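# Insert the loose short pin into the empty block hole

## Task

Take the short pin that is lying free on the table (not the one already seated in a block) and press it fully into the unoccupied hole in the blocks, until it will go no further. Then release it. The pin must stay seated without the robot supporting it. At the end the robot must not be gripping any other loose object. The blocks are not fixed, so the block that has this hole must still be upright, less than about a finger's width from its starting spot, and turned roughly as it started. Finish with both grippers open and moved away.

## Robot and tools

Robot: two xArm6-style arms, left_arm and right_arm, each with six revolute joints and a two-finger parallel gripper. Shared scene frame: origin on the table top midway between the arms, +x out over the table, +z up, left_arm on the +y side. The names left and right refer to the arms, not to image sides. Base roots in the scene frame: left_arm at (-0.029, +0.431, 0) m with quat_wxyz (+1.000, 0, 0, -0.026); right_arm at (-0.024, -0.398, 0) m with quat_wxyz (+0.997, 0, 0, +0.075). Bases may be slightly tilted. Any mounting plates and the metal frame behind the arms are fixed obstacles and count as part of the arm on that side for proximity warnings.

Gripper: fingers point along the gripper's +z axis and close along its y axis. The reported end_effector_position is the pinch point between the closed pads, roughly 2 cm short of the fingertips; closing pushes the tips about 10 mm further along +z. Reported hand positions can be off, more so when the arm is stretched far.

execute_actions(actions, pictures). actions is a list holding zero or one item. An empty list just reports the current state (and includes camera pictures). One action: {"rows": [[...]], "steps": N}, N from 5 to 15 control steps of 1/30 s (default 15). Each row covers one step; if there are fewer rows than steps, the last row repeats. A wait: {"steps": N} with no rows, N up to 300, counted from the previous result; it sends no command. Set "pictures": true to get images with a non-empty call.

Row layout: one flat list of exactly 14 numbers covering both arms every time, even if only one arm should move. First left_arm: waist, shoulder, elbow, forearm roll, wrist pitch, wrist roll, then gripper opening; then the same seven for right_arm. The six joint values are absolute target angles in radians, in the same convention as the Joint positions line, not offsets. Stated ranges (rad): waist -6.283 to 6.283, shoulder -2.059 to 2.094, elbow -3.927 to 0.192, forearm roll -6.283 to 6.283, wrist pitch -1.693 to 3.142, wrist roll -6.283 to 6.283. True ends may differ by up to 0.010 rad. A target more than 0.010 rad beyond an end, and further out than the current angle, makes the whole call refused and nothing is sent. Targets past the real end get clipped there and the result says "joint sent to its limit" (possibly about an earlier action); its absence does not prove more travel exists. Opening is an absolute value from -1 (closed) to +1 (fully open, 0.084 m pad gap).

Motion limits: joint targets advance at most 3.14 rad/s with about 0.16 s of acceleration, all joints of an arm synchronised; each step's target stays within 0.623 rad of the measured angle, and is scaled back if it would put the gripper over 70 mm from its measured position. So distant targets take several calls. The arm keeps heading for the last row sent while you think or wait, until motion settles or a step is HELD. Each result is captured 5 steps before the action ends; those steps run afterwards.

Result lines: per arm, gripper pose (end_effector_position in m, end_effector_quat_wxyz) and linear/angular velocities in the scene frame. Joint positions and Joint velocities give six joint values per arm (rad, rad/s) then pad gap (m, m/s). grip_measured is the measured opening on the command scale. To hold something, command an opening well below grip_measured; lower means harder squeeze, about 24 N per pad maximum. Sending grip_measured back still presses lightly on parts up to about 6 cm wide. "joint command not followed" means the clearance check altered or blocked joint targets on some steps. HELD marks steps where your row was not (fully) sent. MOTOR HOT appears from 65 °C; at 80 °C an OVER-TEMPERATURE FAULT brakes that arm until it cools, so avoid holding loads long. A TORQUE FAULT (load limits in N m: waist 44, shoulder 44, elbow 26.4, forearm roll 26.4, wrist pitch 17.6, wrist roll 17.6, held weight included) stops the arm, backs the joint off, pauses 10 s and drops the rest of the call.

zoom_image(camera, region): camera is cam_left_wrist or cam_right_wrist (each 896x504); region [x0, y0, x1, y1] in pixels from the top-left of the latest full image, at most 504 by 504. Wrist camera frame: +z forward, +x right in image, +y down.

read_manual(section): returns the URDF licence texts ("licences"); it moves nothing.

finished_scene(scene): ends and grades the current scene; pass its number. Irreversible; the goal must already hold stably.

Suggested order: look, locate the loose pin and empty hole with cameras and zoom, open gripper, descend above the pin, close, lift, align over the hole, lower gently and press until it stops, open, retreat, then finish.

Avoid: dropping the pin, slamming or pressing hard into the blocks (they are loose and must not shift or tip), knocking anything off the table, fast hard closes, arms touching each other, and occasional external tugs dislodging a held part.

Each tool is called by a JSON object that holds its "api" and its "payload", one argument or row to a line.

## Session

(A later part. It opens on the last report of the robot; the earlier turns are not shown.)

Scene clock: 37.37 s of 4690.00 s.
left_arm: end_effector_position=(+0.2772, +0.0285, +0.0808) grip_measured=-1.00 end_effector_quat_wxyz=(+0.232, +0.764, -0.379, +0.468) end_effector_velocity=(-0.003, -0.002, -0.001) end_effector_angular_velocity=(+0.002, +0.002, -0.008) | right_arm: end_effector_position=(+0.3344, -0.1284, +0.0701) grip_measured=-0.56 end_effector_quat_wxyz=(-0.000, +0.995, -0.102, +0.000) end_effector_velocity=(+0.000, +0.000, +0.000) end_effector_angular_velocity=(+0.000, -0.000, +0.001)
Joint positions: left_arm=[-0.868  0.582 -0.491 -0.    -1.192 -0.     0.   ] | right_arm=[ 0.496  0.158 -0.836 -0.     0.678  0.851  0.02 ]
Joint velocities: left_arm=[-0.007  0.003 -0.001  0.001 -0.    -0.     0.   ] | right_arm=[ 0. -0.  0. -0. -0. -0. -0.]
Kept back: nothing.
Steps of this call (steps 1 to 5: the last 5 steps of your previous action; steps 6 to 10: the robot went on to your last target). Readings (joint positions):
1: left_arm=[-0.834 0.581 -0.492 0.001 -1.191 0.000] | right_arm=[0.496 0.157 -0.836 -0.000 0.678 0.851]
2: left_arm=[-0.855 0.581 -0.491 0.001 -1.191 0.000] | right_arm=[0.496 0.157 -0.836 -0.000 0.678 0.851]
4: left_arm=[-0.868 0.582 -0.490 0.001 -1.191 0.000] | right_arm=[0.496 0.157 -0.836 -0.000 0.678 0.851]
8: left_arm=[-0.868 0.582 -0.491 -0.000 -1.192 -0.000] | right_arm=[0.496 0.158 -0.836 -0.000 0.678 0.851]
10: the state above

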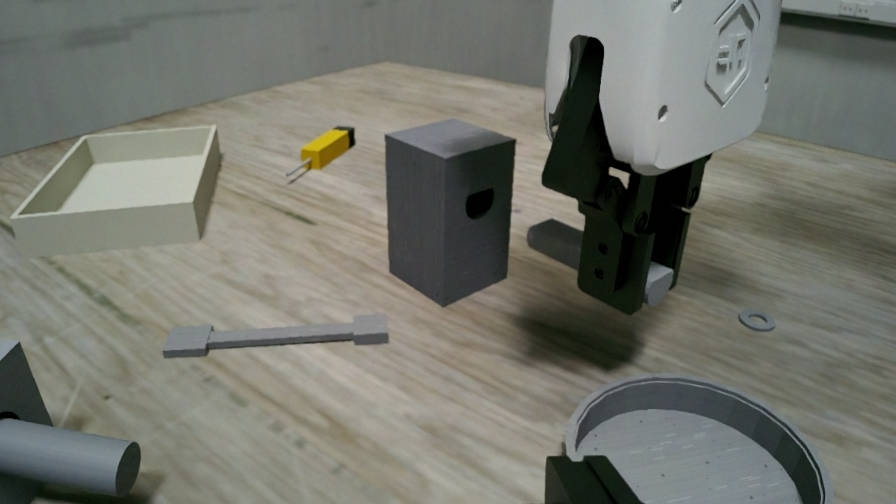

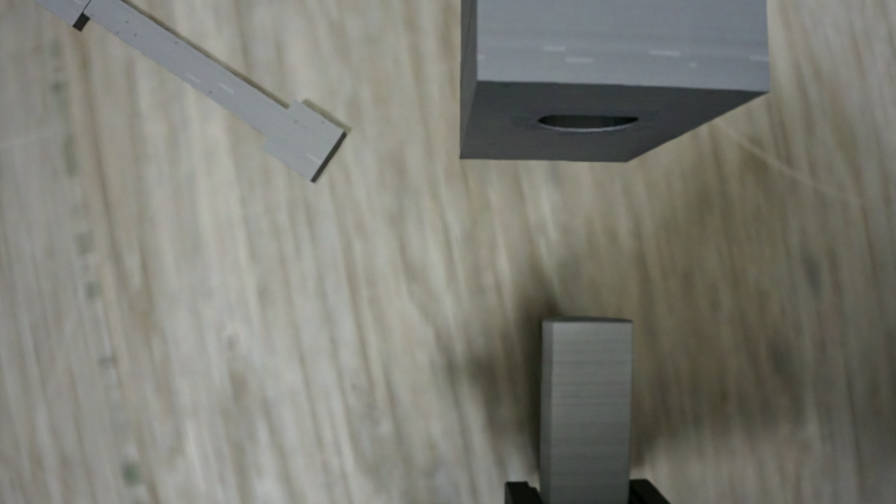

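{"api": "execute_actions", "payload": {
  "actions": [
    {"rows": [[-0.87,0.5824,-0.4908,0,-1.1916,0.0,-1, 0.4897,0.1652,-0.8465,0,0.6813,0.8457,-1],[-0.87,0.5824,-0.4908,0,-1.1916,0.0,-1, 0.4838,0.1727,-0.8569,0,0.6842,0.8406,-1],[-0.87,0.5824,-0.4908,0,-1.1916,0.0,-1, 0.4779,0.1803,-0.8674,0,0.6871,0.8355,-1],[-0.87,0.5824,-0.4908,0,-1.1916,0.0,-1, 0.472,0.1878,-0.8778,0,0.69,0.8304,-1],[-0.87,0.5824,-0.4908,0,-1.1916,0.0,-1, 0.4661,0.1953,-0.8882,0,0.6929,0.8253,-1],[-0.87,0.5824,-0.4908,0,-1.1916,0.0,-1, 0.4602,0.2028,-0.8986,0,0.6958,0.8202,-1],[-0.87,0.5824,-0.4908,0,-1.1916,0.0,-1, 0.4543,0.2103,-0.909,0,0.6987,0.8151,-1],[-0.87,0.5824,-0.4908,0,-1.1916,0.0,-1, 0.4484,0.2179,-0.9195,0,0.7016,0.81,-1],[-0.87,0.5824,-0.4908,0,-1.1916,0.0,-1, 0.4425,0.2254,-0.9299,0,0.7045,0.8049,-1],[-0.87,0.5824,-0.4908,0,-1.1916,0.0,-1, 0.4366,0.2329,-0.9403,0,0.7074,0.7998,-1]], "steps": 15}
  ]
}}

{"api": "execute_actions", "payload": {
  "actions": [
    {"steps": 12}
  ],
  "pictures": true
}}

{"api": "zoom_image", "payload": {
  "camera": "cam_left_wrist",
  "region": [380, 110, 660, 320]
}}

Scene clock: 38.60 s of 4690.00 s.
left_arm: end_effector_position=(+0.2764, +0.0279, +0.0807) grip_measured=-1.00 end_effector_quat_wxyz=(+0.233, +0.763, -0.380, +0.468) end_effector_velocity=(+0.000, +0.000, +0.000) end_effector_angular_velocity=(-0.000, +0.000, +0.001) | right_arm: end_effector_position=(+0.3632, -0.1335, +0.0702) grip_measured=-0.56 end_effector_quat_wxyz=(-0.000, +0.994, -0.106, +0.000) end_effector_velocity=(+0.110, -0.025, -0.002) end_effector_angular_velocity=(-0.003, +0.003, -0.022)
Joint positions: left_arm=[-0.87   0.582 -0.491  0.    -1.192  0.     0.   ] | right_arm=[ 0.45   0.216 -0.916 -0.     0.701  0.812  0.02 ]
Joint velocities: left_arm=[ 0.    -0.001  0.     0.     0.001 -0.     0.   ] | right_arm=[-0.176  0.226 -0.309 -0.001  0.087 -0.153 -0.   ]
Steps of this call (steps 1 to 27: the robot went on to your last target; steps 28 to 37: the first 10 steps of this action). Readings (joint positions):
28: left_arm=[-0.870 0.582 -0.491 -0.000 -1.192 -0.000] | right_arm=[0.495 0.158 -0.837 0.000 0.679 0.850]
29: left_arm=[-0.870 0.582 -0.491 -0.000 -1.192 0.000] | right_arm=[0.494 0.161 -0.840 0.000 0.680 0.849]
31: left_arm=[-0.870 0.582 -0.491 -0.000 -1.192 0.000] | right_arm=[0.485 0.171 -0.855 0.000 0.684 0.841]
35: left_arm=[-0.870 0.582 -0.491 -0.000 -1.192 0.000] | right_arm=[0.462 0.201 -0.896 -0.000 0.695 0.822]
37: the state above

Scene clock: 39.00 s of 4690.00 s.
left_arm: end_effector_position=(+0.2764, +0.0279, +0.0807) grip_measured=-1.00 end_effector_quat_wxyz=(+0.233, +0.763, -0.380, +0.468) end_effector_velocity=(-0.001, -0.000, -0.000) end_effector_angular_velocity=(+0.001, -0.000, -0.002) | right_arm: end_effector_position=(+0.3715, -0.1353, +0.0700) grip_measured=-0.56 end_effector_quat_wxyz=(+0.000, +0.994, -0.106, -0.000) end_effector_velocity=(+0.001, -0.000, -0.000) end_effector_angular_velocity=(-0.000, +0.000, -0.001)
Joint positions: left_arm=[-0.87   0.582 -0.491  0.    -1.192  0.     0.   ] | right_arm=[ 0.437  0.233 -0.94   0.     0.707  0.8    0.02 ]
Joint velocities: left_arm=[-0.001  0.     0.    -0.     0.     0.001  0.   ] | right_arm=[-0.001  0.002 -0.002  0.    -0.    -0.     0.   ]
Kept back: nothing.
Steps of this call (steps 1 to 5: the last 5 steps of your previous action; steps 6 to 12: the robot went on to your last target). Readings (joint positions):
1: left_arm=[-0.870 0.582 -0.491 0.000 -1.192 -0.000] | right_arm=[0.444 0.223 -0.926 -0.000 0.703 0.807]
2: left_arm=[-0.870 0.582 -0.491 -0.000 -1.192 0.000] | right_arm=[0.440 0.228 -0.934 -0.000 0.705 0.804]
4: left_arm=[-0.870 0.582 -0.491 -0.000 -1.192 -0.000] | right_arm=[0.437 0.232 -0.939 -0.000 0.707 0.801]
8: left_arm=[-0.870 0.582 -0.491 0.000 -1.192 0.000] | right_arm=[0.437 0.233 -0.940 0.000 0.707 0.800]
12: the state above

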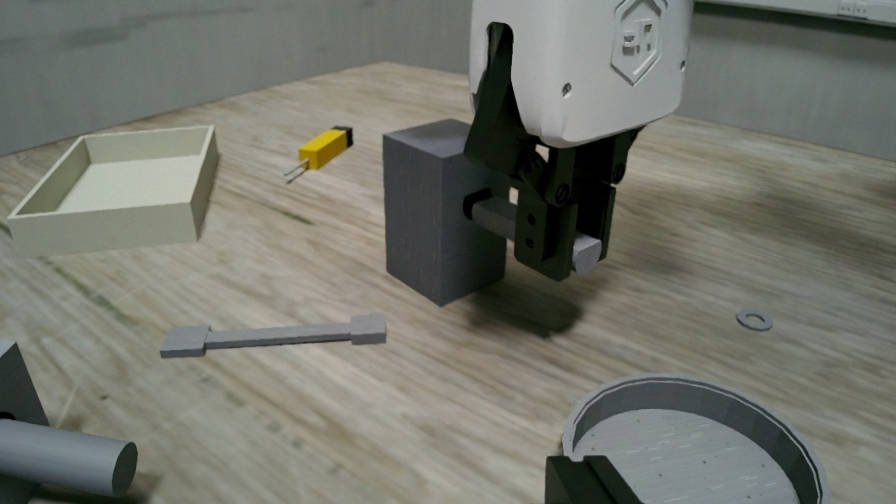

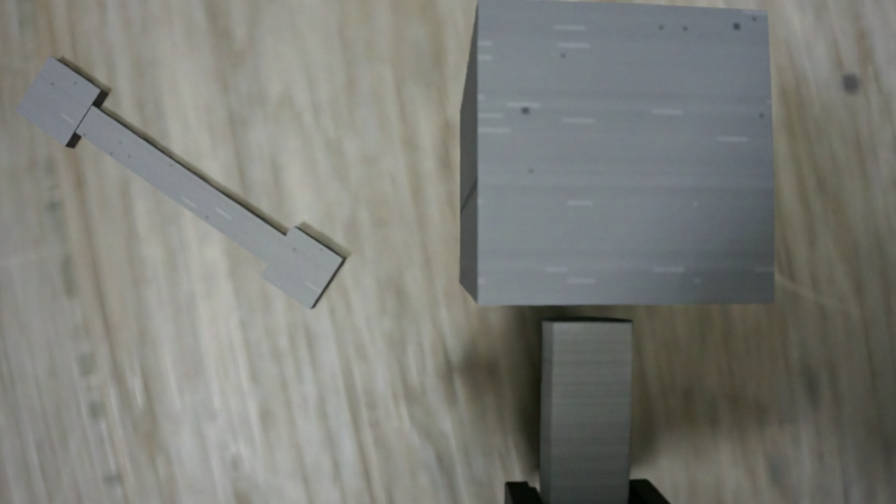

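Region (380, 110, 660, 320) of cam_left_wrist's 896x504 image, scaled by 1.800, with more detail than that image has; it fills the top 378 rows of this view, and the rest is white.

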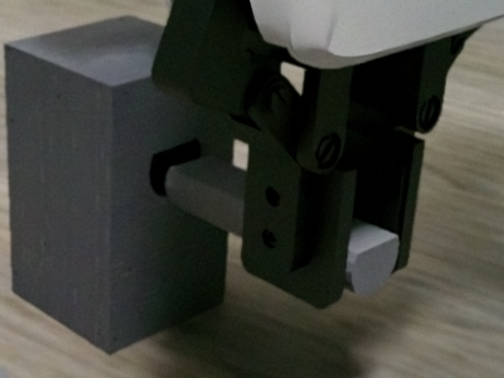

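{"api": "zoom_image", "payload": {
  "camera": "cam_left_wrist",
  "region": [440, 170, 540, 250]
}}

Region (440, 170, 540, 250) of cam_left_wrist's 896x504 image, scaled by 5.040, with more detail than that image has; it fills the top 403 rows of this view, and the rest is white.

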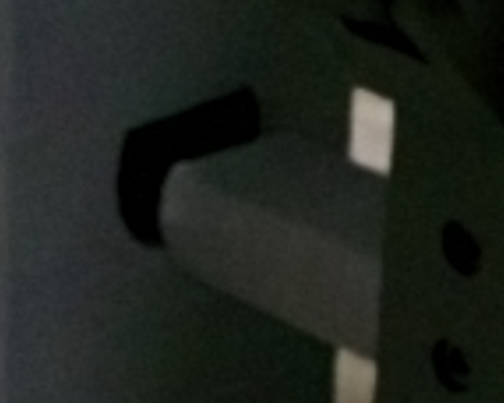

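{"api": "execute_actions", "payload": {
  "actions": [
    {"rows": [[-0.87,0.5824,-0.4908,0,-1.1916,0.0,-1, 0.4336,0.2271,-0.9349,0,0.7078,0.7818,-1]], "steps": 12}
  ]
}}

{"api": "execute_actions", "payload": {
  "actions": [
    {"steps": 6}
  ],
  "pictures": true
}}

{"api": "zoom_image", "payload": {
  "camera": "cam_left_wrist",
  "region": [440, 170, 540, 250]
}}

Scene clock: 40.67 s of 4690.00 s.
left_arm: end_effector_position=(+0.2764, +0.0279, +0.0807) grip_measured=-1.00 end_effector_quat_wxyz=(+0.233, +0.763, -0.380, +0.468) end_effector_velocity=(+0.001, -0.001, +0.001) end_effector_angular_velocity=(-0.003, -0.001, +0.001) | right_arm: end_effector_position=(+0.3713, -0.1374, +0.0709) grip_measured=-0.56 end_effector_quat_wxyz=(-0.000, +0.995, -0.099, +0.000) end_effector_velocity=(-0.001, -0.000, -0.000) end_effector_angular_velocity=(-0.001, +0.001, +0.010)
Joint positions: left_arm=[-0.87   0.582 -0.491  0.    -1.192  0.     0.   ] | right_arm=[ 0.434  0.227 -0.935 -0.     0.708  0.782  0.02 ]
Joint velocities: left_arm=[-0.    -0.001 -0.002 -0.    -0.    -0.001  0.   ] | right_arm=[ 0.    -0.001  0.002 -0.     0.    -0.01  -0.   ]
Steps of this call (steps 1 to 30: the robot went on to your last target; steps 31 to 43: nothing new was sent; steps 44 to 50: the first 7 steps of this action). Readings (joint positions):
44: left_arm=[-0.870 0.582 -0.491 -0.000 -1.192 0.000] | right_arm=[0.437 0.233 -0.940 -0.000 0.707 0.799]
45: left_arm=[-0.870 0.582 -0.491 0.000 -1.192 -0.000] | right_arm=[0.436 0.231 -0.939 -0.000 0.707 0.793]
47: left_arm=[-0.870 0.582 -0.491 0.000 -1.192 0.000] | right_arm=[0.434 0.228 -0.936 0.000 0.708 0.785]
50: the state above

Scene clock: 40.87 s of 4690.00 s.
left_arm: end_effector_position=(+0.2764, +0.0279, +0.0807) grip_measured=-1.00 end_effector_quat_wxyz=(+0.233, +0.763, -0.380, +0.468) end_effector_velocity=(+0.000, +0.000, -0.001) end_effector_angular_velocity=(+0.001, +0.001, +0.001) | right_arm: end_effector_position=(+0.3712, -0.1374, +0.0708) grip_measured=-0.56 end_effector_quat_wxyz=(+0.000, +0.995, -0.099, -0.000) end_effector_velocity=(+0.000, -0.000, +0.000) end_effector_angular_velocity=(-0.000, -0.001, +0.003)
Joint positions: left_arm=[-0.87   0.582 -0.491  0.    -1.192 -0.     0.   ] | right_arm=[ 0.434  0.227 -0.935  0.     0.708  0.782  0.02 ]
Joint velocities: left_arm=[ 0.001  0.001  0.    -0.     0.     0.     0.   ] | right_arm=[-0.    -0.    -0.    -0.001 -0.    -0.002 -0.   ]
Kept back: nothing.
Steps of this call (steps 1 to 5: the last 5 steps of your previous action; step 6: the robot went on to your last target). Readings (joint positions):
1: left_arm=[-0.870 0.582 -0.491 -0.000 -1.192 0.000] | right_arm=[0.434 0.227 -0.935 -0.000 0.708 0.782]
2: left_arm=[-0.870 0.582 -0.491 0.000 -1.192 0.000] | right_arm=[0.434 0.227 -0.935 -0.000 0.708 0.782]
4: left_arm=[-0.870 0.582 -0.491 0.000 -1.192 -0.000] | right_arm=[0.434 0.227 -0.935 -0.000 0.708 0.782]
6: the state above

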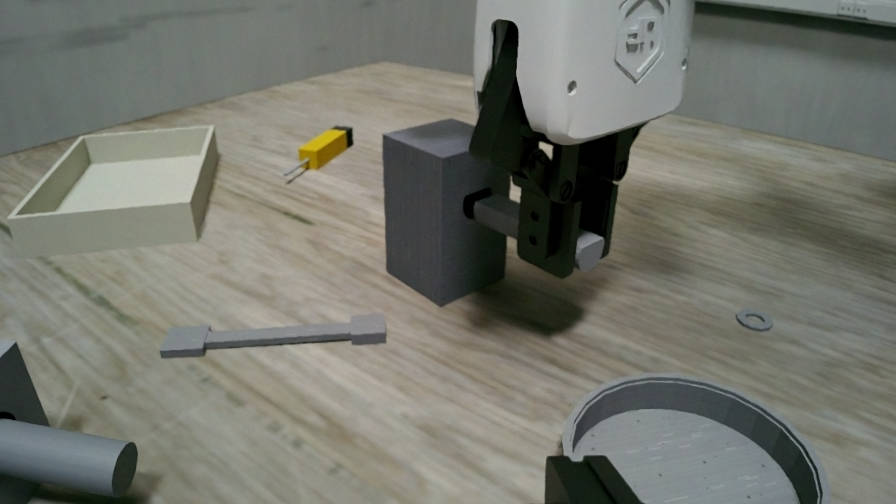

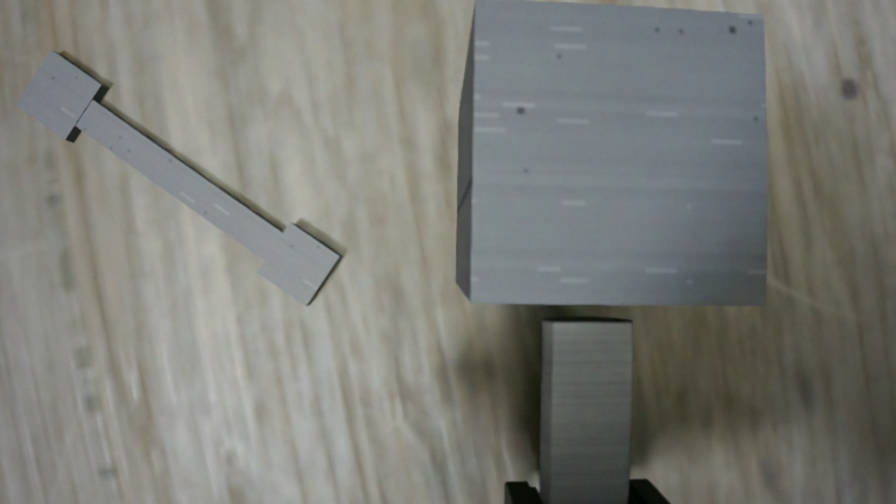

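Region (440, 170, 540, 250) of cam_left_wrist's 896x504 image, scaled by 5.040, with more detail than that image has; it fills the top 403 rows of this view, and the rest is white.

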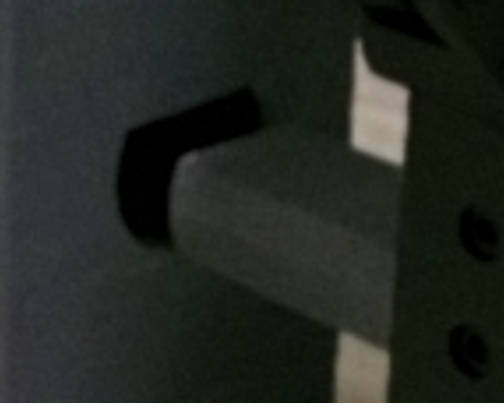

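{"api": "execute_actions", "payload": {
  "actions": [
    {"rows": [[-0.87,0.5824,-0.4908,0,-1.1916,0.0,-1, 0.4321,0.2291,-0.9378,0,0.7087,0.7803,-1],[-0.87,0.5824,-0.4908,0,-1.1916,0.0,-1, 0.4307,0.2312,-0.9407,0,0.7095,0.7789,-1],[-0.87,0.5824,-0.4908,0,-1.1916,0.0,-1, 0.4292,0.2332,-0.9436,0,0.7104,0.7774,-1],[-0.87,0.5824,-0.4908,0,-1.1916,0.0,-1, 0.4277,0.2353,-0.9465,0,0.7112,0.7759,-1],[-0.87,0.5824,-0.4908,0,-1.1916,0.0,-1, 0.4262,0.2373,-0.9494,0,0.7121,0.7745,-1],[-0.87,0.5824,-0.4908,0,-1.1916,0.0,-1, 0.4248,0.2393,-0.9522,0,0.7129,0.773,-1],[-0.87,0.5824,-0.4908,0,-1.1916,0.0,-1, 0.4233,0.2414,-0.9551,0,0.7137,0.7715,-1],[-0.87,0.5824,-0.4908,0,-1.1916,0.0,-1, 0.4218,0.2434,-0.958,0,0.7146,0.77,-1],[-0.87,0.5824,-0.4908,0,-1.1916,0.0,-1, 0.4204,0.2455,-0.9609,0,0.7154,0.7686,-1],[-0.87,0.5824,-0.4908,0,-1.1916,0.0,-1, 0.4189,0.2475,-0.9638,0,0.7163,0.7671,-1]], "steps": 15}
  ]
}}

{"api": "execute_actions", "payload": {
  "actions": [
    {"steps": 8}
  ],
  "pictures": true
}}

{"api": "zoom_image", "payload": {
  "camera": "cam_left_wrist",
  "region": [440, 170, 540, 250]
}}

Scene clock: 42.03 s of 4690.00 s.
left_arm: end_effector_position=(+0.2764, +0.0279, +0.0807) grip_measured=-1.00 end_effector_quat_wxyz=(+0.233, +0.763, -0.380, +0.468) end_effector_velocity=(-0.000, +0.000, -0.001) end_effector_angular_velocity=(+0.001, +0.000, +0.000) | right_arm: end_effector_position=(+0.3785, -0.1390, +0.0706) grip_measured=-0.56 end_effector_quat_wxyz=(+0.000, +0.995, -0.099, -0.000) end_effector_velocity=(+0.027, -0.005, -0.000) end_effector_angular_velocity=(-0.002, +0.004, +0.005)
Joint positions: left_arm=[-0.87   0.582 -0.491 -0.    -1.192  0.     0.   ] | right_arm=[ 0.422  0.243 -0.957  0.     0.715  0.77   0.02 ]
Joint velocities: left_arm=[ 0.     0.001  0.     0.    -0.     0.     0.   ] | right_arm=[-0.04   0.059 -0.084  0.     0.03  -0.045 -0.   ]
Steps of this call (steps 1 to 15: the robot went on to your last target; steps 16 to 25: nothing new was sent; steps 26 to 35: the first 10 steps of this action). Readings (joint positions):
26: left_arm=[-0.870 0.582 -0.491 -0.000 -1.192 -0.000] | right_arm=[0.434 0.227 -0.935 0.000 0.708 0.782]
27: left_arm=[-0.870 0.582 -0.491 0.000 -1.192 -0.000] | right_arm=[0.433 0.228 -0.936 0.000 0.708 0.781]
29: left_arm=[-0.870 0.582 -0.491 0.000 -1.192 0.000] | right_arm=[0.431 0.231 -0.941 0.000 0.710 0.779]
33: left_arm=[-0.870 0.582 -0.491 -0.000 -1.192 0.000] | right_arm=[0.425 0.239 -0.952 0.000 0.713 0.773]
35: the state above

Scene clock: 42.30 s of 4690.00 s.
left_arm: end_effector_position=(+0.2764, +0.0279, +0.0807) grip_measured=-1.00 end_effector_quat_wxyz=(+0.233, +0.763, -0.380, +0.468) end_effector_velocity=(+0.000, +0.000, -0.000) end_effector_angular_velocity=(+0.000, +0.001, +0.001) | right_arm: end_effector_position=(+0.3808, -0.1394, +0.0707) grip_measured=-0.56 end_effector_quat_wxyz=(+0.000, +0.995, -0.099, -0.000) end_effector_velocity=(+0.001, -0.000, -0.000) end_effector_angular_velocity=(+0.000, -0.001, -0.001)
Joint positions: left_arm=[-0.87   0.582 -0.491 -0.    -1.192  0.     0.   ] | right_arm=[ 0.419  0.247 -0.963  0.     0.717  0.767  0.02 ]
Joint velocities: left_arm=[ 0.001  0.001 -0.     0.     0.    -0.001  0.   ] | right_arm=[-0.001  0.001 -0.001 -0.    -0.001  0.    -0.   ]
Kept back: nothing.
Steps of this call (steps 1 to 5: the last 5 steps of your previous action; steps 6 to 8: the robot went on to your last target). Readings (joint positions):
1: left_arm=[-0.870 0.582 -0.491 -0.000 -1.192 -0.000] | right_arm=[0.421 0.245 -0.960 0.000 0.716 0.769]
2: left_arm=[-0.870 0.582 -0.491 -0.000 -1.192 0.000] | right_arm=[0.420 0.246 -0.962 0.000 0.716 0.768]
4: left_arm=[-0.870 0.582 -0.491 -0.000 -1.192 -0.000] | right_arm=[0.419 0.247 -0.963 0.000 0.716 0.767]
8: the state above

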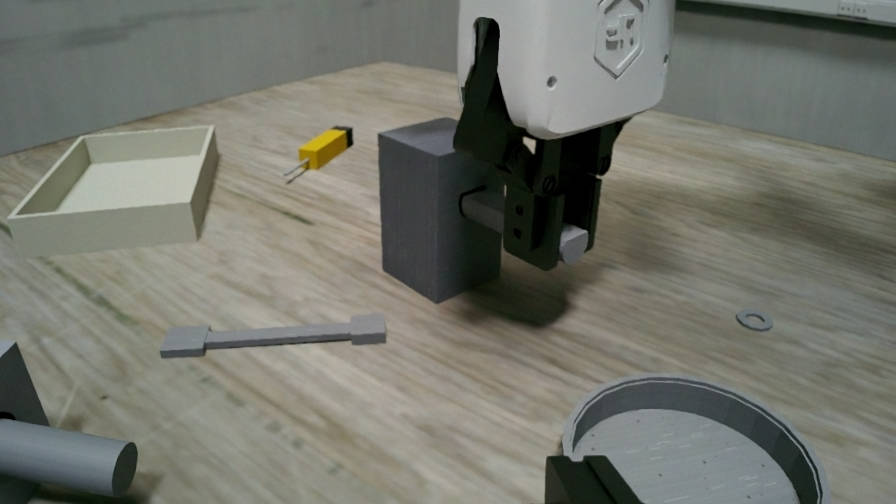

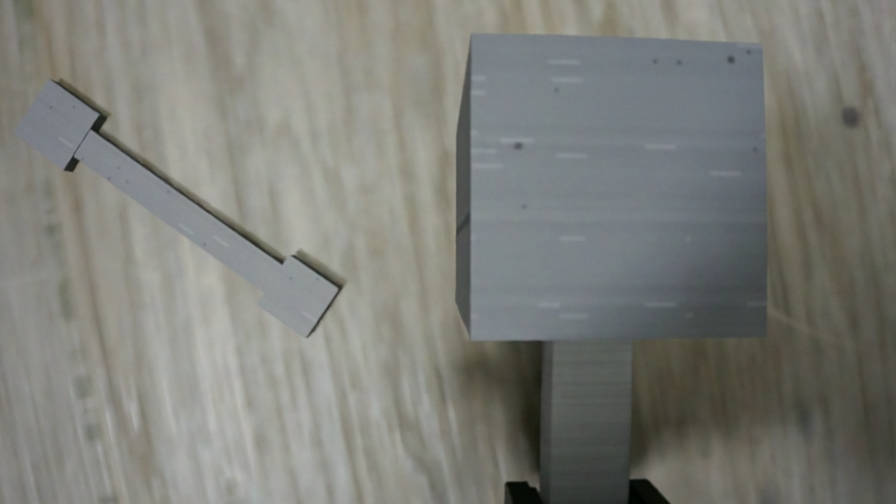

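Region (440, 170, 540, 250) of cam_left_wrist's 896x504 image, scaled by 5.040, with more detail than that image has; it fills the top 403 rows of this view, and the rest is white.

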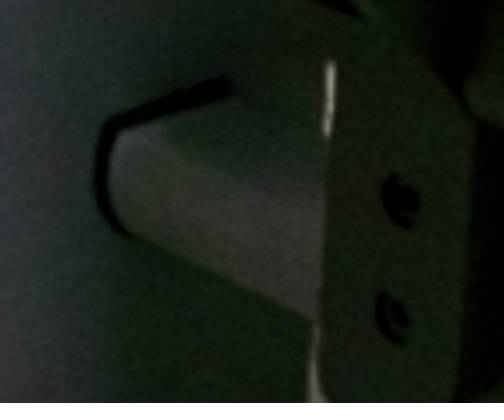

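{"api": "execute_actions", "payload": {
  "actions": [
    {"rows": [[-0.87,0.5824,-0.4908,0,-1.1916,0.0,-1, 0.4233,0.2414,-0.9551,0,0.7137,0.7715,-1],[-0.87,0.5824,-0.4908,0,-1.1916,0.0,-1, 0.4233,0.2414,-0.9551,0,0.7137,0.7715,-1],[-0.87,0.5824,-0.4908,0,-1.1916,0.0,-1, 0.4233,0.2414,-0.9551,0,0.7137,0.7715,-1],[-0.87,0.5824,-0.4908,0,-1.1916,0.0,-1, 0.4233,0.2414,-0.9551,0,0.7137,0.7715,-1],[-0.87,0.5824,-0.4908,0,-1.1916,0.0,-1, 0.4233,0.2403,-0.9554,0,0.7151,0.7455,-1]], "steps": 14}
  ]
}}

{"api": "execute_actions", "payload": {
  "actions": [
    {"steps": 6}
  ],
  "pictures": true
}}

{"api": "zoom_image", "payload": {
  "camera": "cam_left_wrist",
  "region": [440, 170, 540, 250]
}}

Scene clock: 43.27 s of 4690.00 s.
left_arm: end_effector_position=(+0.2764, +0.0279, +0.0807) grip_measured=-1.00 end_effector_quat_wxyz=(+0.233, +0.763, -0.380, +0.468) end_effector_velocity=(-0.000, +0.001, -0.000) end_effector_angular_velocity=(+0.001, +0.001, +0.001) | right_arm: end_effector_position=(+0.3784, -0.1387, +0.0715) grip_measured=-0.56 end_effector_quat_wxyz=(-0.000, +0.996, -0.087, +0.000) end_effector_velocity=(-0.001, +0.000, +0.001) end_effector_angular_velocity=(-0.000, +0.001, +0.054)
Joint positions: left_arm=[-0.87   0.582 -0.491  0.    -1.192 -0.     0.   ] | right_arm=[ 0.423  0.24  -0.956 -0.     0.715  0.748  0.02 ]
Joint velocities: left_arm=[ 0.     0.     0.001 -0.    -0.    -0.     0.   ] | right_arm=[ 0.001 -0.003 -0.     0.001  0.004 -0.054 -0.   ]
Steps of this call (steps 1 to 15: the robot went on to your last target; steps 16 to 20: nothing new was sent; steps 21 to 29: the first 9 steps of this action). Readings (joint positions):
21: left_arm=[-0.870 0.582 -0.491 0.000 -1.192 -0.000] | right_arm=[0.419 0.247 -0.963 -0.000 0.716 0.767]
22: left_arm=[-0.870 0.582 -0.491 0.000 -1.192 0.000] | right_arm=[0.420 0.245 -0.961 -0.000 0.715 0.769]
24: left_arm=[-0.870 0.582 -0.491 0.000 -1.192 -0.000] | right_arm=[0.422 0.242 -0.957 -0.000 0.713 0.771]
28: left_arm=[-0.870 0.582 -0.491 0.000 -1.192 -0.000] | right_arm=[0.423 0.241 -0.956 -0.000 0.714 0.751]
29: the state above

Scene clock: 43.47 s of 4690.00 s.
left_arm: end_effector_position=(+0.2764, +0.0279, +0.0807) grip_measured=-1.00 end_effector_quat_wxyz=(+0.233, +0.763, -0.380, +0.468) end_effector_velocity=(+0.001, -0.000, +0.001) end_effector_angular_velocity=(-0.002, -0.001, +0.001) | right_arm: end_effector_position=(+0.3782, -0.1388, +0.0713) grip_measured=-0.56 end_effector_quat_wxyz=(-0.000, +0.996, -0.086, +0.000) end_effector_velocity=(-0.001, -0.000, -0.000) end_effector_angular_velocity=(-0.000, +0.002, +0.001)
Joint positions: left_arm=[-0.87   0.582 -0.491 -0.    -1.192  0.     0.   ] | right_arm=[ 0.423  0.24  -0.955 -0.     0.715  0.746  0.02 ]
Joint velocities: left_arm=[ 0.001 -0.002 -0.     0.    -0.    -0.001  0.   ] | right_arm=[ 0.     0.     0.001  0.001  0.    -0.002  0.   ]
Kept back: nothing.
Steps of this call (steps 1 to 5: the last 5 steps of your previous action; step 6: the robot went on to your last target). Readings (joint positions):
1: left_arm=[-0.870 0.582 -0.491 0.000 -1.192 0.000] | right_arm=[0.423 0.240 -0.956 -0.000 0.715 0.747]
2: left_arm=[-0.870 0.582 -0.491 0.000 -1.192 0.000] | right_arm=[0.423 0.240 -0.956 -0.000 0.715 0.746]
4: left_arm=[-0.870 0.582 -0.491 0.000 -1.192 0.000] | right_arm=[0.423 0.240 -0.956 -0.000 0.715 0.746]
6: the state above

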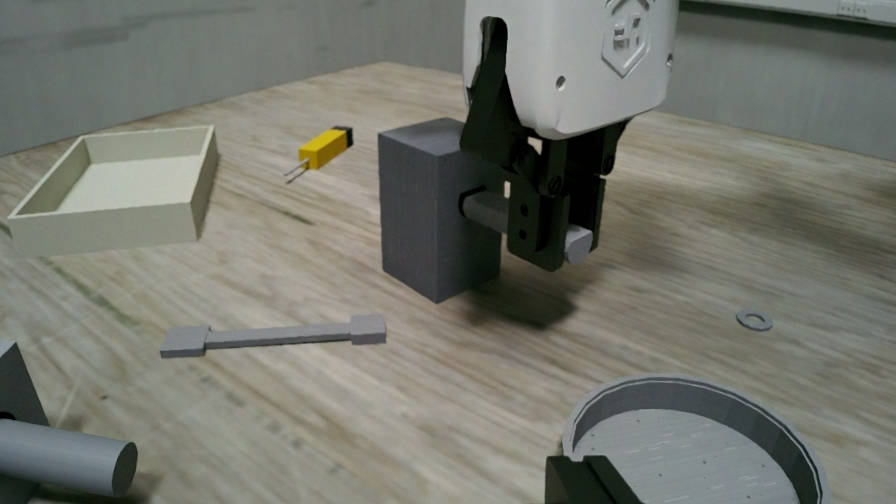

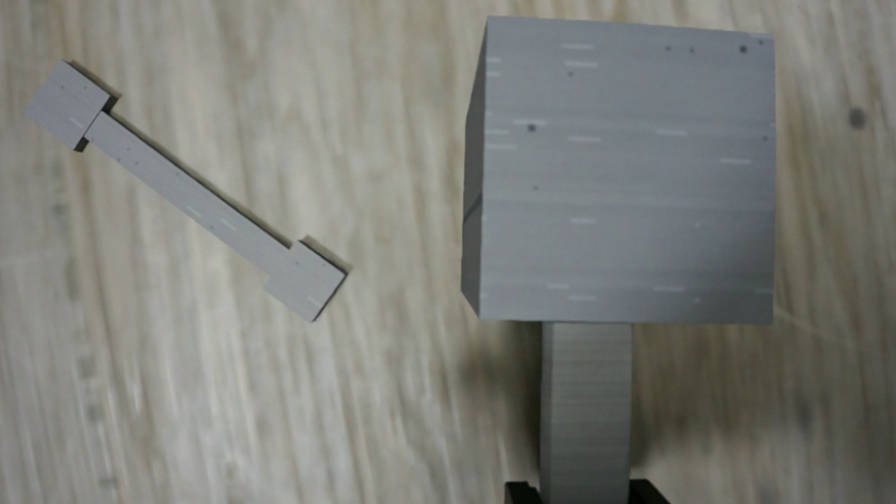

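Region (440, 170, 540, 250) of cam_left_wrist's 896x504 image, scaled by 5.040, with more detail than that image has; it fills the top 403 rows of this view, and the rest is white.

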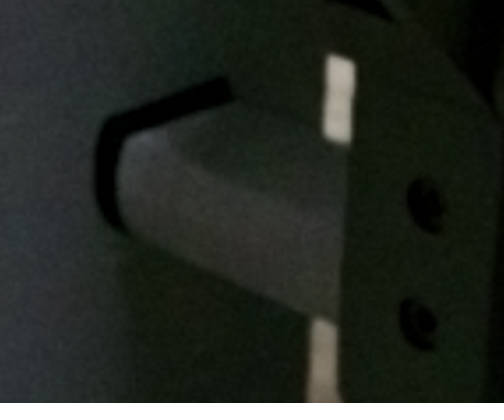

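{"api": "execute_actions", "payload": {
  "actions": [
    {"rows": [[-0.87,0.5824,-0.4908,0,-1.1916,0.0,-1, 0.4222,0.2390,-0.9535,0,0.7145,0.7444,-1],[-0.87,0.5824,-0.4908,0,-1.1916,0.0,-1, 0.4222,0.2390,-0.9535,0,0.7145,0.7444,-1],[-0.87,0.5824,-0.4908,0,-1.1916,0.0,-1, 0.4222,0.2390,-0.9535,0,0.7145,0.7444,-1],[-0.87,0.5824,-0.4908,0,-1.1916,0.0,-1, 0.4222,0.2390,-0.9535,0,0.7145,0.7444,-1],[-0.87,0.5824,-0.4908,0,-1.1916,0.0,-1, 0.4208,0.2411,-0.9565,0,0.7154,0.743,-1],[-0.87,0.5824,-0.4908,0,-1.1916,0.0,-1, 0.4194,0.2432,-0.9595,0,0.7163,0.7416,-1],[-0.87,0.5824,-0.4908,0,-1.1916,0.0,-1, 0.418,0.2453,-0.9625,0,0.7172,0.7402,-1],[-0.87,0.5824,-0.4908,0,-1.1916,0.0,-1, 0.4166,0.2474,-0.9655,0,0.7181,0.7388,-1],[-0.87,0.5824,-0.4908,0,-1.1916,0.0,-1, 0.4152,0.2495,-0.9685,0,0.719,0.7374,-1],[-0.87,0.5824,-0.4908,0,-1.1916,0.0,-1, 0.4138,0.2516,-0.9715,0,0.7199,0.736,-1]], "steps": 15}
  ]
}}

{"api": "execute_actions", "payload": {
  "actions": [
    {"steps": 8}
  ],
  "pictures": true
}}

{"api": "zoom_image", "payload": {
  "camera": "cam_left_wrist",
  "region": [440, 170, 540, 250]
}}

Scene clock: 45.13 s of 4690.00 s.
left_arm: end_effector_position=(+0.2764, +0.0279, +0.0807) grip_measured=-1.00 end_effector_quat_wxyz=(+0.233, +0.763, -0.380, +0.468) end_effector_velocity=(-0.000, -0.000, -0.001) end_effector_angular_velocity=(+0.001, +0.001, -0.000) | right_arm: end_effector_position=(+0.3819, -0.1401, +0.0713) grip_measured=-0.56 end_effector_quat_wxyz=(-0.000, +0.996, -0.086, +0.000) end_effector_velocity=(+0.030, -0.005, +0.001) end_effector_angular_velocity=(+0.001, -0.002, -0.002)
Joint positions: left_arm=[-0.87   0.582 -0.491 -0.    -1.192  0.     0.   ] | right_arm=[ 0.417  0.247 -0.965 -0.     0.718  0.739  0.02 ]
Joint velocities: left_arm=[-0.     0.001 -0.001  0.     0.    -0.     0.   ] | right_arm=[-0.043  0.061 -0.089 -0.     0.026 -0.04  -0.   ]
Steps of this call (steps 1 to 15: the robot went on to your last target; steps 16 to 40: nothing new was sent; steps 41 to 50: the first 10 steps of this action). Readings (joint positions):
41: left_arm=[-0.870 0.582 -0.491 -0.000 -1.192 -0.000] | right_arm=[0.423 0.240 -0.955 -0.000 0.715 0.745]
42: left_arm=[-0.870 0.582 -0.491 -0.000 -1.192 0.000] | right_arm=[0.423 0.240 -0.955 -0.000 0.715 0.745]
44: left_arm=[-0.870 0.582 -0.491 0.000 -1.192 0.000] | right_arm=[0.422 0.239 -0.954 0.000 0.715 0.745]
48: left_arm=[-0.870 0.582 -0.491 -0.000 -1.192 0.000] | right_arm=[0.420 0.243 -0.959 0.000 0.716 0.742]
50: the state above

Scene clock: 45.40 s of 4690.00 s.
left_arm: end_effector_position=(+0.2764, +0.0279, +0.0807) grip_measured=-1.00 end_effector_quat_wxyz=(+0.233, +0.763, -0.380, +0.468) end_effector_velocity=(+0.001, -0.000, +0.001) end_effector_angular_velocity=(-0.001, -0.000, +0.001) | right_arm: end_effector_position=(+0.3839, -0.1405, +0.0713) grip_measured=-0.56 end_effector_quat_wxyz=(+0.000, +0.996, -0.086, -0.000) end_effector_velocity=(-0.000, +0.000, -0.000) end_effector_angular_velocity=(-0.001, +0.000, +0.001)
Joint positions: left_arm=[-0.87   0.582 -0.491 -0.    -1.192  0.     0.   ] | right_arm=[ 0.414  0.252 -0.971 -0.     0.72   0.736  0.02 ]
Joint velocities: left_arm=[ 0.001 -0.001 -0.    -0.     0.001 -0.     0.   ] | right_arm=[ 0.001  0.     0.    -0.001  0.     0.001  0.   ]
Kept back: nothing.
Steps of this call (steps 1 to 5: the last 5 steps of your previous action; steps 6 to 8: the robot went on to your last target). Readings (joint positions):
1: left_arm=[-0.870 0.582 -0.491 0.000 -1.192 -0.000] | right_arm=[0.415 0.249 -0.968 -0.000 0.719 0.738]
2: left_arm=[-0.870 0.582 -0.491 -0.000 -1.192 0.000] | right_arm=[0.414 0.250 -0.970 -0.000 0.719 0.737]
4: left_arm=[-0.870 0.582 -0.491 -0.000 -1.192 -0.000] | right_arm=[0.414 0.251 -0.971 -0.000 0.720 0.736]
8: the state above

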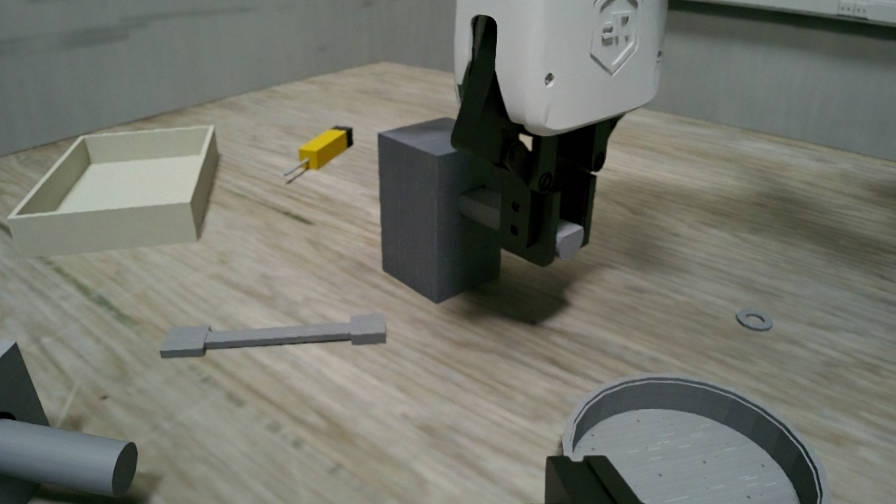

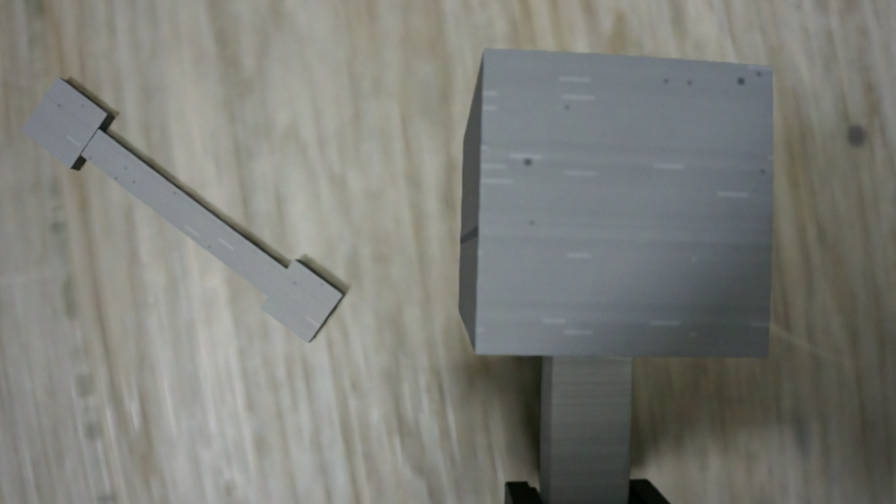

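Region (440, 170, 540, 250) of cam_left_wrist's 896x504 image, scaled by 5.040, with more detail than that image has; it fills the top 403 rows of this view, and the rest is white.

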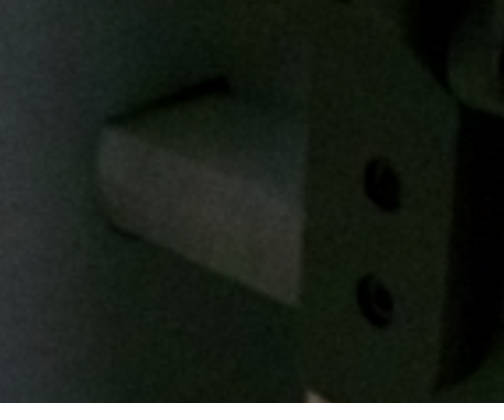

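{"api": "execute_actions", "payload": {
  "actions": [
    {"rows": [[-0.87,0.5824,-0.4908,0,-1.1916,0.0,-1, 0.4124,0.2537,-0.9745,0,0.7208,0.7346,-1],[-0.87,0.5824,-0.4908,0,-1.1916,0.0,-1, 0.4110,0.2558,-0.9775,0,0.7217,0.7332,-1],[-0.87,0.5824,-0.4908,0,-1.1916,0.0,-1, 0.4096,0.2579,-0.9805,0,0.7226,0.7318,-1],[-0.87,0.5824,-0.4908,0,-1.1916,0.0,-1, 0.4082,0.2600,-0.9836,0,0.7236,0.7304,-1],[-0.87,0.5824,-0.4908,0,-1.1916,0.0,-1, 0.4069,0.2621,-0.9866,0,0.7245,0.7291,-1],[-0.87,0.5824,-0.4908,0,-1.1916,0.0,-1, 0.4055,0.2642,-0.9897,0,0.7255,0.7277,-1],[-0.87,0.5824,-0.4908,0,-1.1916,0.0,-1, 0.4041,0.2664,-0.9928,0,0.7264,0.7263,-1],[-0.87,0.5824,-0.4908,0,-1.1916,0.0,-1, 0.4028,0.2685,-0.9958,0,0.7273,0.725,-1],[-0.87,0.5824,-0.4908,0,-1.1916,0.0,-1, 0.4014,0.2706,-0.9989,0,0.7283,0.7236,-1],[-0.87,0.5824,-0.4908,0,-1.1916,0.0,-1, 0.4001,0.2728,-1.002,0,0.7292,0.7223,-1],[-0.87,0.5824,-0.4908,0,-1.1916,0.0,-1, 0.3987,0.2749,-1.0051,0,0.7302,0.7209,-1],[-0.87,0.5824,-0.4908,0,-1.1916,0.0,-1, 0.3974,0.277,-1.0082,0,0.7312,0.7196,-1],[-0.87,0.5824,-0.4908,0,-1.1916,0.0,-1, 0.396,0.2792,-1.0113,0,0.7321,0.7182,-1],[-0.87,0.5824,-0.4908,0,-1.1916,0.0,-1, 0.3947,0.2813,-1.0144,0,0.7331,0.7169,-1]], "steps": 15}
  ]
}}

{"api": "execute_actions", "payload": {
  "actions": [
    {"steps": 10}
  ],
  "pictures": true
}}

Scene clock: 46.23 s of 4690.00 s.
left_arm: end_effector_position=(+0.2764, +0.0279, +0.0807) grip_measured=-1.00 end_effector_quat_wxyz=(+0.233, +0.763, -0.380, +0.468) end_effector_velocity=(-0.000, +0.000, -0.001) end_effector_angular_velocity=(+0.001, +0.002, +0.001) | right_arm: end_effector_position=(+0.3917, -0.1418, +0.0713) grip_measured=-0.56 end_effector_quat_wxyz=(-0.000, +0.996, -0.086, +0.000) end_effector_velocity=(+0.029, -0.005, -0.000) end_effector_angular_velocity=(-0.000, +0.000, +0.001)
Joint positions: left_arm=[-0.87   0.582 -0.491  0.    -1.192 -0.     0.   ] | right_arm=[ 0.403  0.268 -0.995  0.     0.727  0.725  0.02 ]
Joint velocities: left_arm=[-0.     0.002  0.    -0.     0.    -0.001  0.   ] | right_arm=[-0.04   0.064 -0.091 -0.     0.028 -0.04  -0.   ]
Steps of this call (steps 1 to 15: the robot went on to your last target; steps 16 to 25: the first 10 steps of this action). Readings (joint positions):
16: left_arm=[-0.870 0.582 -0.491 -0.000 -1.192 -0.000] | right_arm=[0.414 0.252 -0.972 0.000 0.720 0.736]
17: left_arm=[-0.870 0.582 -0.491 0.000 -1.192 0.000] | right_arm=[0.413 0.253 -0.973 0.000 0.720 0.735]
19: left_arm=[-0.870 0.582 -0.491 0.000 -1.192 0.000] | right_arm=[0.411 0.256 -0.977 0.000 0.722 0.733]
23: left_arm=[-0.870 0.582 -0.491 0.000 -1.192 0.000] | right_arm=[0.406 0.264 -0.989 -0.000 0.725 0.728]
25: the state above

Scene clock: 46.57 s of 4690.00 s.
left_arm: end_effector_position=(+0.2764, +0.0279, +0.0807) grip_measured=-1.00 end_effector_quat_wxyz=(+0.233, +0.763, -0.380, +0.468) end_effector_velocity=(-0.000, +0.000, -0.000) end_effector_angular_velocity=(+0.001, +0.001, -0.000) | right_arm: end_effector_position=(+0.3977, -0.1429, +0.0713) grip_measured=-0.56 end_effector_quat_wxyz=(-0.000, +0.996, -0.086, +0.000) end_effector_velocity=(+0.000, +0.000, +0.001) end_effector_angular_velocity=(+0.001, -0.000, -0.001)
Joint positions: left_arm=[-0.87   0.582 -0.491  0.    -1.192  0.     0.   ] | right_arm=[ 0.395  0.281 -1.014 -0.     0.733  0.717  0.02 ]
Joint velocities: left_arm=[-0.     0.     0.001  0.     0.    -0.     0.   ] | right_arm=[ 0.    -0.001 -0.001  0.001  0.001  0.001 -0.   ]
Kept back: nothing.
Steps of this call (steps 1 to 5: the last 5 steps of your previous action; steps 6 to 10: the robot went on to your last target). Readings (joint positions):
1: left_arm=[-0.870 0.582 -0.491 0.000 -1.192 0.000] | right_arm=[0.402 0.270 -0.998 0.000 0.728 0.724]
2: left_arm=[-0.870 0.582 -0.491 -0.000 -1.192 0.000] | right_arm=[0.400 0.272 -1.002 0.000 0.729 0.723]
4: left_arm=[-0.870 0.582 -0.491 0.000 -1.192 -0.000] | right_arm=[0.398 0.277 -1.008 0.000 0.731 0.720]
8: left_arm=[-0.870 0.582 -0.491 -0.000 -1.192 0.000] | right_arm=[0.395 0.281 -1.014 0.000 0.733 0.717]
10: the state above

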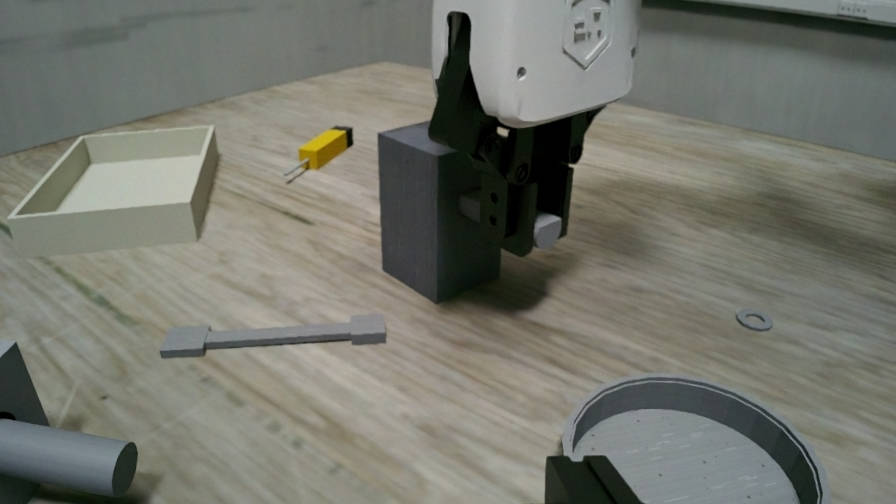

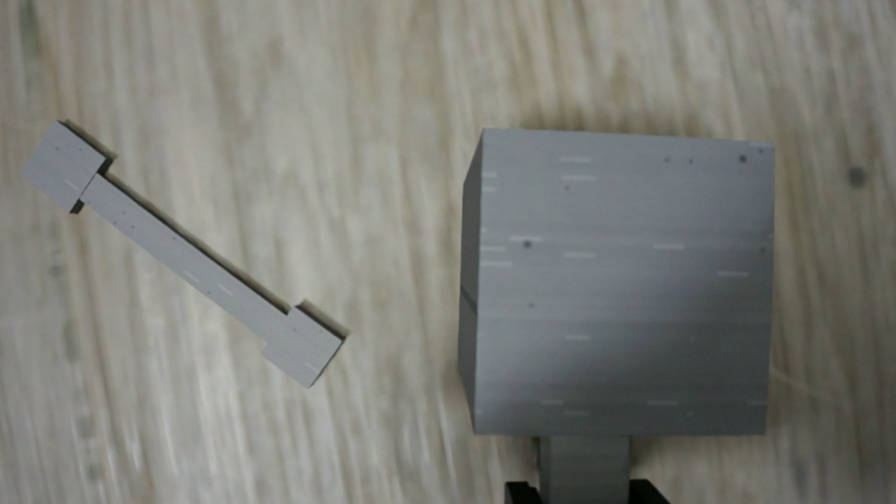

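{"api": "execute_actions", "payload": {
  "actions": [
    {"rows": [[-0.87,0.5824,-0.4908,0,-1.1916,0.0,-1, 0.3934,0.2835,-1.0175,0,0.7340,0.7156,-1],[-0.87,0.5824,-0.4908,0,-1.1916,0.0,-1, 0.3920,0.2856,-1.0207,0,0.7351,0.7142,-1],[-0.87,0.5824,-0.4908,0,-1.1916,0.0,-1, 0.3907,0.2878,-1.0238,0,0.7360,0.7129,-1],[-0.87,0.5824,-0.4908,0,-1.1916,0.0,-1, 0.3894,0.2899,-1.027,0,0.7371,0.7116,-1],[-0.87,0.5824,-0.4908,0,-1.1916,0.0,-1, 0.3881,0.2921,-1.0301,0,0.738,0.7103,-1]], "steps": 15}
  ],
  "pictures": true
}}

Scene clock: 47.27 s of 4690.00 s.
left_arm: end_effector_position=(+0.2764, +0.0279, +0.0807) grip_measured=-1.00 end_effector_quat_wxyz=(+0.233, +0.763, -0.380, +0.468) end_effector_velocity=(-0.000, -0.000, -0.001) end_effector_angular_velocity=(+0.001, +0.001, -0.000) | right_arm: end_effector_position=(+0.4024, -0.1437, +0.0712) grip_measured=-0.56 end_effector_quat_wxyz=(+0.000, +0.996, -0.086, -0.000) end_effector_velocity=(+0.000, +0.000, -0.000) end_effector_angular_velocity=(-0.001, +0.001, +0.003)
Joint positions: left_arm=[-0.87   0.582 -0.491 -0.    -1.192 -0.     0.   ] | right_arm=[ 0.388  0.292 -1.03   0.     0.738  0.71   0.02 ]
Joint velocities: left_arm=[-0.001  0.001 -0.    -0.     0.    -0.001  0.   ] | right_arm=[ 0.     0.002 -0.003 -0.     0.002 -0.003  0.   ]
Steps of this call (steps 1 to 11: the robot went on to your last target; steps 12 to 21: the first 10 steps of this action). Readings (joint positions):
12: left_arm=[-0.870 0.582 -0.491 -0.000 -1.192 -0.000] | right_arm=[0.395 0.281 -1.015 0.000 0.733 0.717]
13: left_arm=[-0.870 0.582 -0.491 -0.000 -1.192 -0.000] | right_arm=[0.394 0.282 -1.016 0.000 0.734 0.716]
15: left_arm=[-0.870 0.582 -0.491 0.000 -1.192 -0.000] | right_arm=[0.392 0.286 -1.021 0.000 0.735 0.714]
19: left_arm=[-0.870 0.582 -0.491 -0.000 -1.192 0.000] | right_arm=[0.389 0.291 -1.029 0.000 0.738 0.711]
21: the state above

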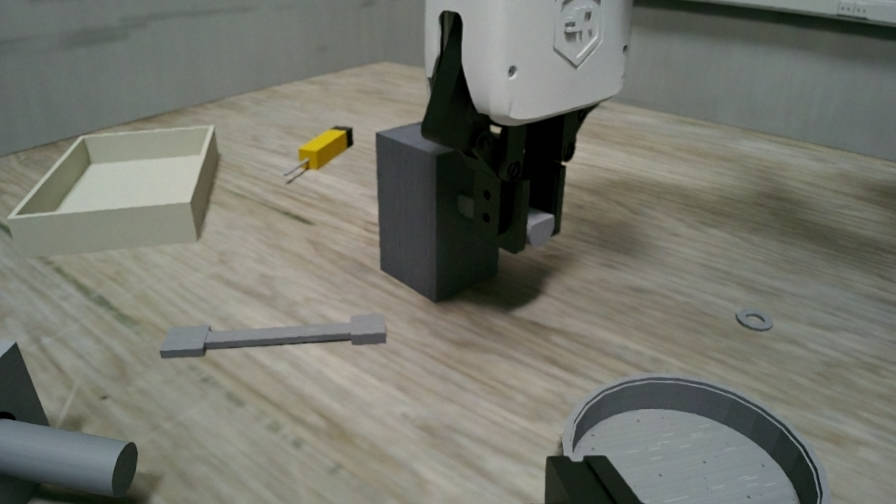

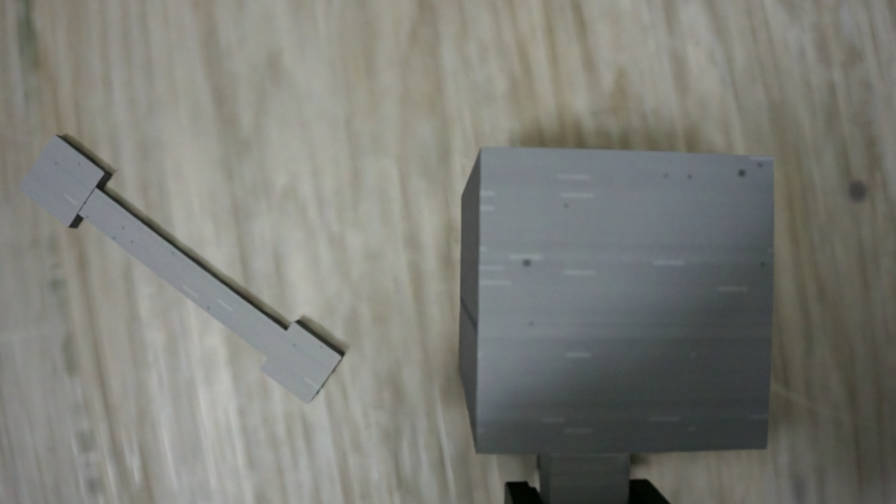

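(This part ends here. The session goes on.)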